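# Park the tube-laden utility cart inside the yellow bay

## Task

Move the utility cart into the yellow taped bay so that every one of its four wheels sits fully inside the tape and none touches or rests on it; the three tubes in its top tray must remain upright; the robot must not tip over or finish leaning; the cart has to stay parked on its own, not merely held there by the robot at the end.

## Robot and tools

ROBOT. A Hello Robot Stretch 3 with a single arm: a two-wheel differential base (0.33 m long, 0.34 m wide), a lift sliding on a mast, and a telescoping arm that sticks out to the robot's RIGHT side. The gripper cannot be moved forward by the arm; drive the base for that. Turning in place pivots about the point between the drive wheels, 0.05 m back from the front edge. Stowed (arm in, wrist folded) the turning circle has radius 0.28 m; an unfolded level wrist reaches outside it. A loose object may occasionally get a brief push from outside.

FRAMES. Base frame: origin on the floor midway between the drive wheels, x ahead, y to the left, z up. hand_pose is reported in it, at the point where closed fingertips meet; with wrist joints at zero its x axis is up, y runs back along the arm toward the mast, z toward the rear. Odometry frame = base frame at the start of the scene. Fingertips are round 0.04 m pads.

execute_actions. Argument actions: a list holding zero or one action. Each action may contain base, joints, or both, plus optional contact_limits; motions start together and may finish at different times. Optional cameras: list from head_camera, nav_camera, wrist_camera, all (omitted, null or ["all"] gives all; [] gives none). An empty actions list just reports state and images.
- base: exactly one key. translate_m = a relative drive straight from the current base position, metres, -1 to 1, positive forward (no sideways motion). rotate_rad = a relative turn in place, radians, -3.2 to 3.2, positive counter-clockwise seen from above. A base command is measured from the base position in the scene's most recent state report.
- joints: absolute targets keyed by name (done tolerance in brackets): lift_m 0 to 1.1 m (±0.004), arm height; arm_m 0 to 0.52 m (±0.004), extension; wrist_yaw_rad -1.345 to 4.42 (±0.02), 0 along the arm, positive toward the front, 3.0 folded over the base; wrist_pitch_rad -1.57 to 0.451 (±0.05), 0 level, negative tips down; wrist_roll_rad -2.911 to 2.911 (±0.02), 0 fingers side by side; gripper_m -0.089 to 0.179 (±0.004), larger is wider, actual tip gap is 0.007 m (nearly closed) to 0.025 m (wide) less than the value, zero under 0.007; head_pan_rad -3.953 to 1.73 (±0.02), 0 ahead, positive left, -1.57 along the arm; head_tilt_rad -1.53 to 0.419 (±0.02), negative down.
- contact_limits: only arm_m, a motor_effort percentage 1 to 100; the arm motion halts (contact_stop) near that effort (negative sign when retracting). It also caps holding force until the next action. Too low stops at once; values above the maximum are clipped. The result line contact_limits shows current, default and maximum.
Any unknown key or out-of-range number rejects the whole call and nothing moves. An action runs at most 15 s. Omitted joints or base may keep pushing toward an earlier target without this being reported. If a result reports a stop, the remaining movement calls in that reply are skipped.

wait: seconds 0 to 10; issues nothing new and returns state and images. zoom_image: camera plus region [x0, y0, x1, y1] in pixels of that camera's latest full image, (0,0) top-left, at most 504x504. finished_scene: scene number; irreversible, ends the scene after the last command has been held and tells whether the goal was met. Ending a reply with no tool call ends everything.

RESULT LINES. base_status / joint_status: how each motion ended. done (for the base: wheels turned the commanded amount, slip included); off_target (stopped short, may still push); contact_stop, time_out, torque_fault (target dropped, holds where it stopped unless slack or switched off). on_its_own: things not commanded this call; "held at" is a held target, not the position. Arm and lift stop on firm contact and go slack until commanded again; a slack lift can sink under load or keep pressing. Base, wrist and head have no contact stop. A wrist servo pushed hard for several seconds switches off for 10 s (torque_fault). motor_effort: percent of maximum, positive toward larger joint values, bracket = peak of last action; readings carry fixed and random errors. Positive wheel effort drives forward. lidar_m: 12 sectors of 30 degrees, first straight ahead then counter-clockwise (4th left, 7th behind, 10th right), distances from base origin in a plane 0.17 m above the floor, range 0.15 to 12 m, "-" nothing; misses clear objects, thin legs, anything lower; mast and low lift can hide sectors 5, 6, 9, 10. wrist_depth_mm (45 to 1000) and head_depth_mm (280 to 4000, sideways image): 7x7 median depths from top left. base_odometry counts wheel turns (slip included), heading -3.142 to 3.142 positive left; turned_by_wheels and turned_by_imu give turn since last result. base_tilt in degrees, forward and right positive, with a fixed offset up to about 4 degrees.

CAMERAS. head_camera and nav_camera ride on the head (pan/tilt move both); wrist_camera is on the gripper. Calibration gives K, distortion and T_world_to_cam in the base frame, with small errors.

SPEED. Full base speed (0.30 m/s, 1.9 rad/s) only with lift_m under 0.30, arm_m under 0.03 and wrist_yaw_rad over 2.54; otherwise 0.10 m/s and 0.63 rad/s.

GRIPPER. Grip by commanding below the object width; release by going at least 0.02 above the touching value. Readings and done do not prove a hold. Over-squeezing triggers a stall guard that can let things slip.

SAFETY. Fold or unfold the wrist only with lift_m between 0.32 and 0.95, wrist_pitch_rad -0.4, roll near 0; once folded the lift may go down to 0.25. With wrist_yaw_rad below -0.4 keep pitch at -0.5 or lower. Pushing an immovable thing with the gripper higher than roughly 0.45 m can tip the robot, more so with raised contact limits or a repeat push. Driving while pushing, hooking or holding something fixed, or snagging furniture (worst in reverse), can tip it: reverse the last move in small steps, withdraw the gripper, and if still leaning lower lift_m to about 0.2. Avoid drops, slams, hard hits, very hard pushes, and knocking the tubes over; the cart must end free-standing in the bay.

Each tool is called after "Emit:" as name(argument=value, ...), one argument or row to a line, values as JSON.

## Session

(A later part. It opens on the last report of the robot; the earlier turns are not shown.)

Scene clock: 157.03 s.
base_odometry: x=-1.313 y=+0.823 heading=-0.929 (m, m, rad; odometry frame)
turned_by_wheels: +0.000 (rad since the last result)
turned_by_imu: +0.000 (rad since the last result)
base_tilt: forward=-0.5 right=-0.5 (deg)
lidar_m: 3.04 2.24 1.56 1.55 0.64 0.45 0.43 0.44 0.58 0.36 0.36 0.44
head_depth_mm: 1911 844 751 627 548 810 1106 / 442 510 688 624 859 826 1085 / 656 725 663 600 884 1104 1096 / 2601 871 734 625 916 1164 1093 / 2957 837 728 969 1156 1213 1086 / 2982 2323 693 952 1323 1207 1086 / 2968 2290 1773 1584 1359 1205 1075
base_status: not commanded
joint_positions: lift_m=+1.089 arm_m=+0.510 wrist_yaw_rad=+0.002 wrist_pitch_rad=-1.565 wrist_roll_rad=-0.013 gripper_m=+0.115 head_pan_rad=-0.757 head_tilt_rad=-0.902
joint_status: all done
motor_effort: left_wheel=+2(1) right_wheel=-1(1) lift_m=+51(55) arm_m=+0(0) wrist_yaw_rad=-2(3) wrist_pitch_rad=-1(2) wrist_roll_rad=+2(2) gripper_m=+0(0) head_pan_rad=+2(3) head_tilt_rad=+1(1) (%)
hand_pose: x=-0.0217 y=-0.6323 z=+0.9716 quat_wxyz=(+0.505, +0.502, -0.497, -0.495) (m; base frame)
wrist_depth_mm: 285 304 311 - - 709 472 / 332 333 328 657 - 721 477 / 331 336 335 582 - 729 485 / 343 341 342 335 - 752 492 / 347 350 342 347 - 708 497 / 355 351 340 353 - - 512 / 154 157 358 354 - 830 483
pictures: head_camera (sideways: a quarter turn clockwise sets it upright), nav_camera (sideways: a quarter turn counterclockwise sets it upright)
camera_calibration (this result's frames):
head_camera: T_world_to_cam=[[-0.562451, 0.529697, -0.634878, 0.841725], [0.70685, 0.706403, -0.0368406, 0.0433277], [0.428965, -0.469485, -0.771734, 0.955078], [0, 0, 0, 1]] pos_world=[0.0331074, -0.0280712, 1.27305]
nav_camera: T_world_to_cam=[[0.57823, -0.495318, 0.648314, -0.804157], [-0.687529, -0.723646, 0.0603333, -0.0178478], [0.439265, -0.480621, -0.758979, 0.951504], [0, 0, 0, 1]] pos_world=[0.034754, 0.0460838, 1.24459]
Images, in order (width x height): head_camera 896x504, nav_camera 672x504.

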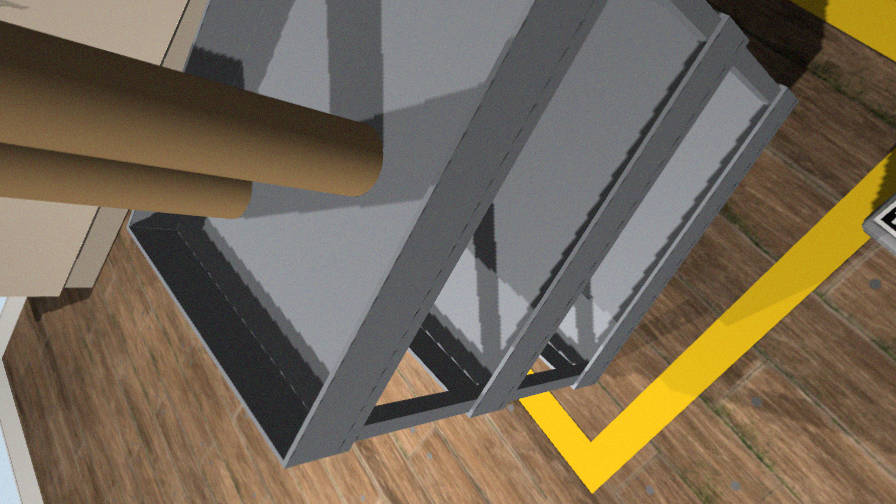

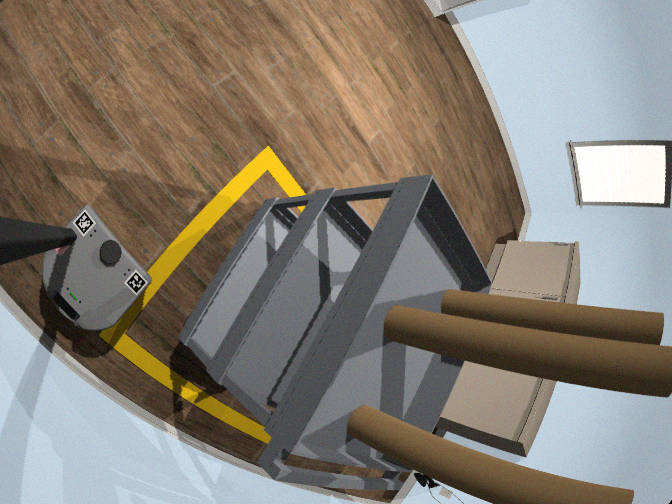

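Emit:
execute_actions(
  actions=[
    {"joints":{"lift_m":0.941}},
  ],
  cameras=["wrist_camera"],
)

Emit:
execute_actions(
  actions=[
    {"joints":{"gripper_m":0.04}},
  ],
  cameras=[],
)

Emit:
execute_actions(
  actions=[
    {"base":{"translate_m":-0.07},"joints":{"wrist_yaw_rad":0.2,"arm_m":0.52}},
  ],
  cameras=[],
)

Emit:
execute_actions(
  actions=[
    {"joints":{"gripper_m":0.115}},
  ],
  cameras=[],
)

Emit:
execute_actions(
  actions=[
    {"joints":{"lift_m":1.05,"head_pan_rad":-0.6,"head_tilt_rad":-0.8}},
  ],
)

Scene clock: 165.43 s.
base_odometry: x=-1.313 y=+0.823 heading=-0.929 (m, m, rad; odometry frame)
turned_by_wheels: +0.000 (rad since the last result)
turned_by_imu: -0.001 (rad since the last result)
base_tilt: forward=-0.5 right=-0.4 (deg)
lidar_m: 3.02 2.23 1.55 1.55 0.64 0.45 0.43 0.44 0.58 0.36 0.36 0.44
head_depth_mm: 1919 842 751 627 548 808 1104 / 442 510 688 621 855 827 1088 / 654 724 661 598 883 1103 1096 / 2598 874 733 625 914 1162 1091 / 2935 835 728 971 1154 1214 1081 / 3010 2309 692 950 1326 1210 1082 / 2970 2296 1777 1588 1368 1204 1077
base_status: not commanded
joint_positions: lift_m=+0.942 arm_m=+0.510 wrist_yaw_rad=+0.002 wrist_pitch_rad=-1.565 wrist_roll_rad=-0.013 gripper_m=+0.115 head_pan_rad=-0.757 head_tilt_rad=-0.902
joint_status: all done
motor_effort: left_wheel=+1(2) right_wheel=-2(2) lift_m=+16(45) arm_m=+0(0) wrist_yaw_rad=-2(1) wrist_pitch_rad=-1(2) wrist_roll_rad=+2(2) gripper_m=+0(1) head_pan_rad=+3(2) head_tilt_rad=+1(2) (%)
hand_pose: x=-0.0217 y=-0.6323 z=+0.8240 quat_wxyz=(+0.505, +0.502, -0.497, -0.495) (m; base frame)
wrist_depth_mm: 182 180 196 113 967 698 473 / 185 184 170 115 963 714 473 / 188 187 154 117 988 722 480 / 190 190 157 119 - 744 492 / 195 194 147 454 - 720 498 / 197 196 135 493 123 - 504 / 152 158 151 476 125 837 481
pictures: wrist_camera
camera_calibration (this result's frames):
wrist_camera: T_world_to_cam=[[-0.999465, 0.0318209, -0.00762506, 0.0122715], [0.0305663, 0.991102, 0.129551, 0.559624], [0.0116796, 0.129248, -0.991543, 1.05889], [0, 0, 0, 1]] pos_world=[-0.0172082, -0.691895, 0.977533]
Images, in order (width x height): wrist_camera 644x364.

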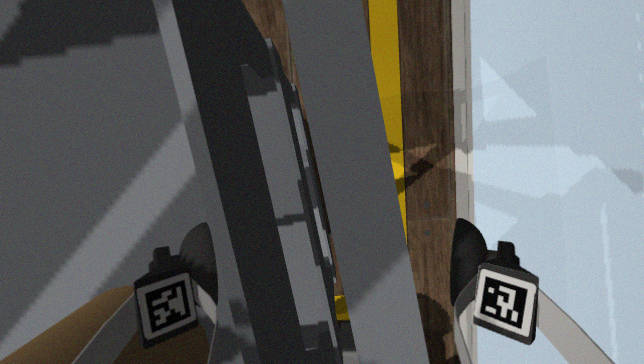

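Scene clock: 166.67 s.
base_odometry: x=-1.313 y=+0.823 heading=-0.928 (m, m, rad; odometry frame)
turned_by_wheels: +0.000 (rad since the last result)
turned_by_imu: +0.000 (rad since the last result)
base_tilt: forward=-0.5 right=-0.5 (deg)
lidar_m: 3.00 2.24 1.55 1.55 0.64 0.45 0.43 0.44 0.58 0.36 0.36 0.44
head_depth_mm: 1925 845 755 629 548 807 1109 / 443 509 686 623 856 828 1092 / 657 732 663 592 885 1104 1095 / 2585 872 734 626 915 1160 1095 / 2949 835 727 970 1158 1212 1086 / 3003 2340 693 953 1325 1207 1083 / 2979 2283 1792 1588 1364 1203 1078
base_status: not commanded
joint_positions: lift_m=+0.942 arm_m=+0.510 wrist_yaw_rad=+0.002 wrist_pitch_rad=-1.566 wrist_roll_rad=-0.014 gripper_m=+0.041 head_pan_rad=-0.757 head_tilt_rad=-0.902
joint_status: all done
motor_effort: left_wheel=+6(7) right_wheel=-10(11) lift_m=+16(16) arm_m=+0(0) wrist_yaw_rad=-2(2) wrist_pitch_rad=-1(1) wrist_roll_rad=+2(2) gripper_m=-17(97) head_pan_rad=+3(3) head_tilt_rad=+1(2) (%)
hand_pose: x=-0.0217 y=-0.6320 z=+0.8241 quat_wxyz=(+0.505, +0.503, -0.497, -0.495) (m; base frame)
wrist_depth_mm: 183 182 186 113 966 699 477 / 186 186 161 116 967 718 484 / 190 189 158 118 999 736 487 / 193 192 163 455 - 743 496 / 196 195 153 525 122 771 498 / 199 197 132 459 123 687 507 / 146 157 181 346 126 884 513
pictures: none
No camera images: the call's "cameras" was empty. Leave "cameras" out to get every camera's image.

Scene clock: 168.70 s.
base_odometry: x=-1.355 y=+0.879 heading=-0.928 (m, m, rad; odometry frame)
turned_by_wheels: +0.001 (rad since the last result)
turned_by_imu: +0.000 (rad since the last result)
base_tilt: forward=-0.5 right=-0.5 (deg)
lidar_m: 3.10 2.29 1.57 1.70 0.53 0.38 0.36 0.37 0.49 0.36 0.36 0.43
head_depth_mm: 457 838 750 629 550 801 1106 / 439 503 663 626 860 825 1085 / 659 733 659 596 883 1086 1092 / 2605 869 733 637 916 1163 1091 / 2901 2263 729 965 1148 1214 1084 / 3007 2334 689 928 1326 1212 1084 / 2974 2318 1773 1588 1366 1202 1079
base_status: done
joint_positions: lift_m=+0.942 arm_m=+0.518 wrist_yaw_rad=+0.197 wrist_pitch_rad=-1.569 wrist_roll_rad=-0.007 gripper_m=+0.041 head_pan_rad=-0.757 head_tilt_rad=-0.902
joint_status: all done
joint sent to its limit — the command would take arm_m past its upper limit, so that joint was sent only as far as its limit.
motor_effort: left_wheel=+9(17) right_wheel=-14(39) lift_m=+16(16) arm_m=+3(7) wrist_yaw_rad=+1(12) wrist_pitch_rad=+0(4) wrist_roll_rad=-1(2) gripper_m=-17(21) head_pan_rad=+3(3) head_tilt_rad=+1(1) (%)
hand_pose: x=-0.0263 y=-0.6394 z=+0.8241 quat_wxyz=(+0.549, +0.548, -0.447, -0.447) (m; base frame)
wrist_depth_mm: 184 184 155 996 115 682 435 / 187 186 185 507 117 650 424 / 191 189 180 516 119 630 416 / 194 193 175 526 121 614 399 / 198 196 169 523 123 575 397 / 164 175 137 472 124 525 383 / 128 148 201 207 127 577 379
pictures: none
No camera images: the call's "cameras" was empty. Leave "cameras" out to get every camera's image.

Scene clock: 169.93 s.
base_odometry: x=-1.355 y=+0.879 heading=-0.928 (m, m, rad; odometry frame)
turned_by_wheels: +0.000 (rad since the last result)
turned_by_imu: -0.001 (rad since the last result)
base_tilt: forward=-0.4 right=-0.3 (deg)
lidar_m: 3.09 2.29 1.56 1.70 0.53 0.38 0.36 0.37 0.49 0.36 0.36 0.43
head_depth_mm: 463 837 751 628 550 802 1107 / 439 503 663 623 857 825 1083 / 658 733 660 595 886 1099 1096 / 2586 868 734 626 917 1165 1094 / 2888 845 729 967 1147 1211 1081 / 3000 2318 687 930 1329 1216 1079 / 2970 2309 1777 1575 1371 1201 1077
base_status: not commanded
joint_positions: lift_m=+0.942 arm_m=+0.518 wrist_yaw_rad=+0.197 wrist_pitch_rad=-1.569 wrist_roll_rad=-0.007 gripper_m=+0.115 head_pan_rad=-0.757 head_tilt_rad=-0.902
joint_status: all done
motor_effort: left_wheel=+1(10) right_wheel=-2(14) lift_m=+16(16) arm_m=+4(3) wrist_yaw_rad=+2(2) wrist_pitch_rad=+0(0) wrist_roll_rad=-2(1) gripper_m=+0(89) head_pan_rad=+3(3) head_tilt_rad=+1(1) (%)
hand_pose: x=-0.0263 y=-0.6395 z=+0.8241 quat_wxyz=(+0.549, +0.548, -0.447, -0.446) (m; base frame)
wrist_depth_mm: 181 181 167 338 939 669 428 / 184 182 163 431 882 638 417 / 188 187 158 440 863 621 404 / 189 190 187 516 828 589 398 / 194 194 152 527 818 541 392 / 158 170 146 530 766 - 381 / 130 155 146 475 725 558 354
pictures: none
No camera images: the call's "cameras" was empty. Leave "cameras" out to get every camera's image.

Scene clock: 171.77 s.
base_odometry: x=-1.355 y=+0.879 heading=-0.928 (m, m, rad; odometry frame)
turned_by_wheels: +0.000 (rad since the last result)
turned_by_imu: +0.000 (rad since the last result)
base_tilt: forward=-0.5 right=-0.4 (deg)
lidar_m: 3.10 2.29 1.57 1.70 0.54 0.38 0.36 0.37 0.49 0.36 0.36 0.43
head_depth_mm: 592 482 535 652 544 799 757 / 2363 753 789 649 574 814 996 / 2663 2769 848 682 902 861 1076 / 3591 2868 802 645 938 1139 1113 / 3429 2845 784 770 980 1213 1110 / 3228 2824 2157 1743 1451 1258 1104 / 3025 2792 2134 1718 1450 1253 1101
base_status: not commanded
joint_positions: lift_m=+1.049 arm_m=+0.518 wrist_yaw_rad=+0.197 wrist_pitch_rad=-1.569 wrist_roll_rad=-0.007 gripper_m=+0.115 head_pan_rad=-0.607 head_tilt_rad=-0.804
joint_status: all done
motor_effort: left_wheel=+2(1) right_wheel=-1(2) lift_m=+51(53) arm_m=+3(3) wrist_yaw_rad=+2(2) wrist_pitch_rad=+0(0) wrist_roll_rad=-1(1) gripper_m=+0(1) head_pan_rad=+3(14) head_tilt_rad=+2(12) (%)
hand_pose: x=-0.0263 y=-0.6395 z=+0.9317 quat_wxyz=(+0.549, +0.548, -0.447, -0.446) (m; base frame)
wrist_depth_mm: 285 286 285 280 - 670 428 / 290 290 289 268 - 647 420 / 296 294 295 257 - 621 405 / 300 299 298 247 - 601 398 / 306 304 302 239 - 538 393 / 167 171 311 240 - - 384 / 130 156 315 242 972 555 356
pictures: head_camera (sideways: a quarter turn clockwise sets it upright), nav_camera (sideways: a quarter turn counterclockwise sets it upright), wrist_camera
camera_calibration (this result's frames):
head_camera: T_world_to_cam=[[-0.58078, 0.401841, -0.707968, 0.937078], [0.596229, 0.802101, -0.0338457, 0.040108], [0.554261, -0.441768, -0.705433, 0.868093], [0, 0, 0, 1]] pos_world=[0.0391729, -0.0252308, 1.27716]
nav_camera: T_world_to_cam=[[0.590205, -0.364768, 0.72014, -0.897828], [-0.576554, -0.814869, 0.0597764, -0.0178074], [0.565016, -0.45048, -0.691249, 0.862652], [0, 0, 0, 1]] pos_world=[0.0322242, 0.0465982, 1.24393]
wrist_camera: T_world_to_cam=[[-0.987693, -0.156224, -0.00748468, -0.111339], [-0.155812, 0.978674, 0.133862, 0.536049], [-0.0135874, 0.13338, -0.990972, 1.16811], [0, 0, 0, 1]] pos_world=[-0.0105748, -0.697814, 1.08497]
Images, in order (width x height): head_camera 896x504, nav_camera 672x504, wrist_camera 644x364.

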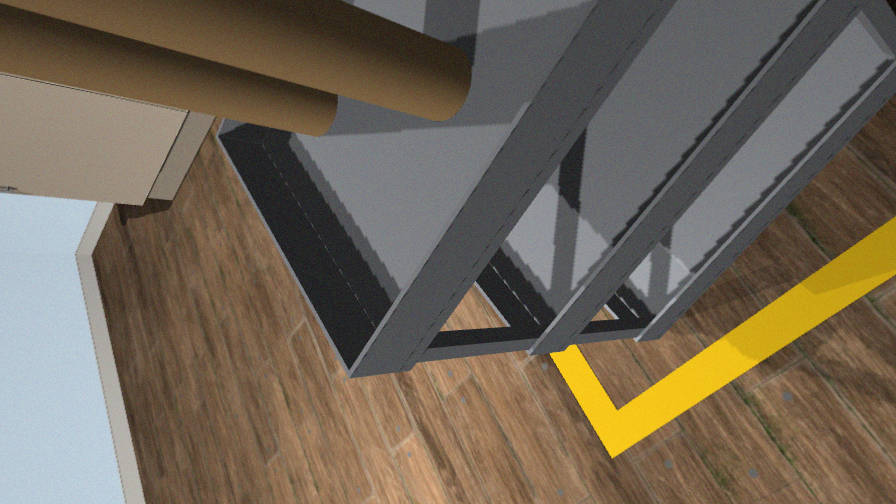

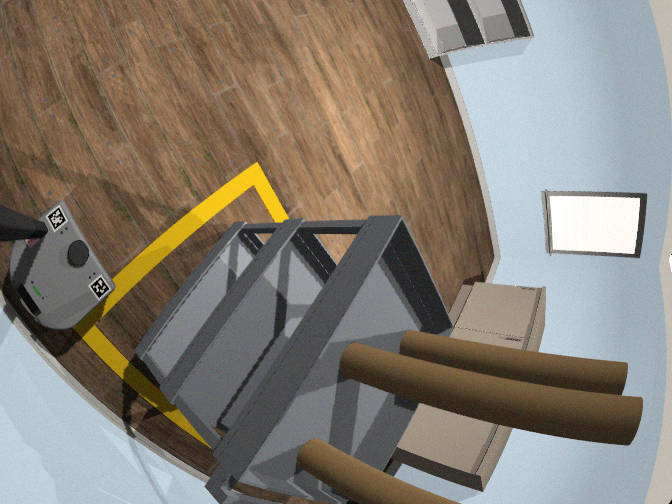

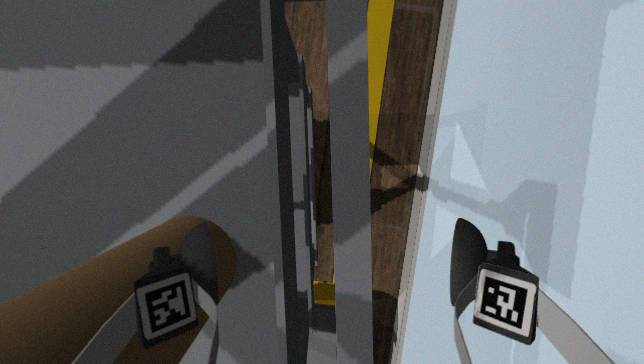

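Emit:
finished_scene(
  scene=1,
)

The scene is finished: the task was done.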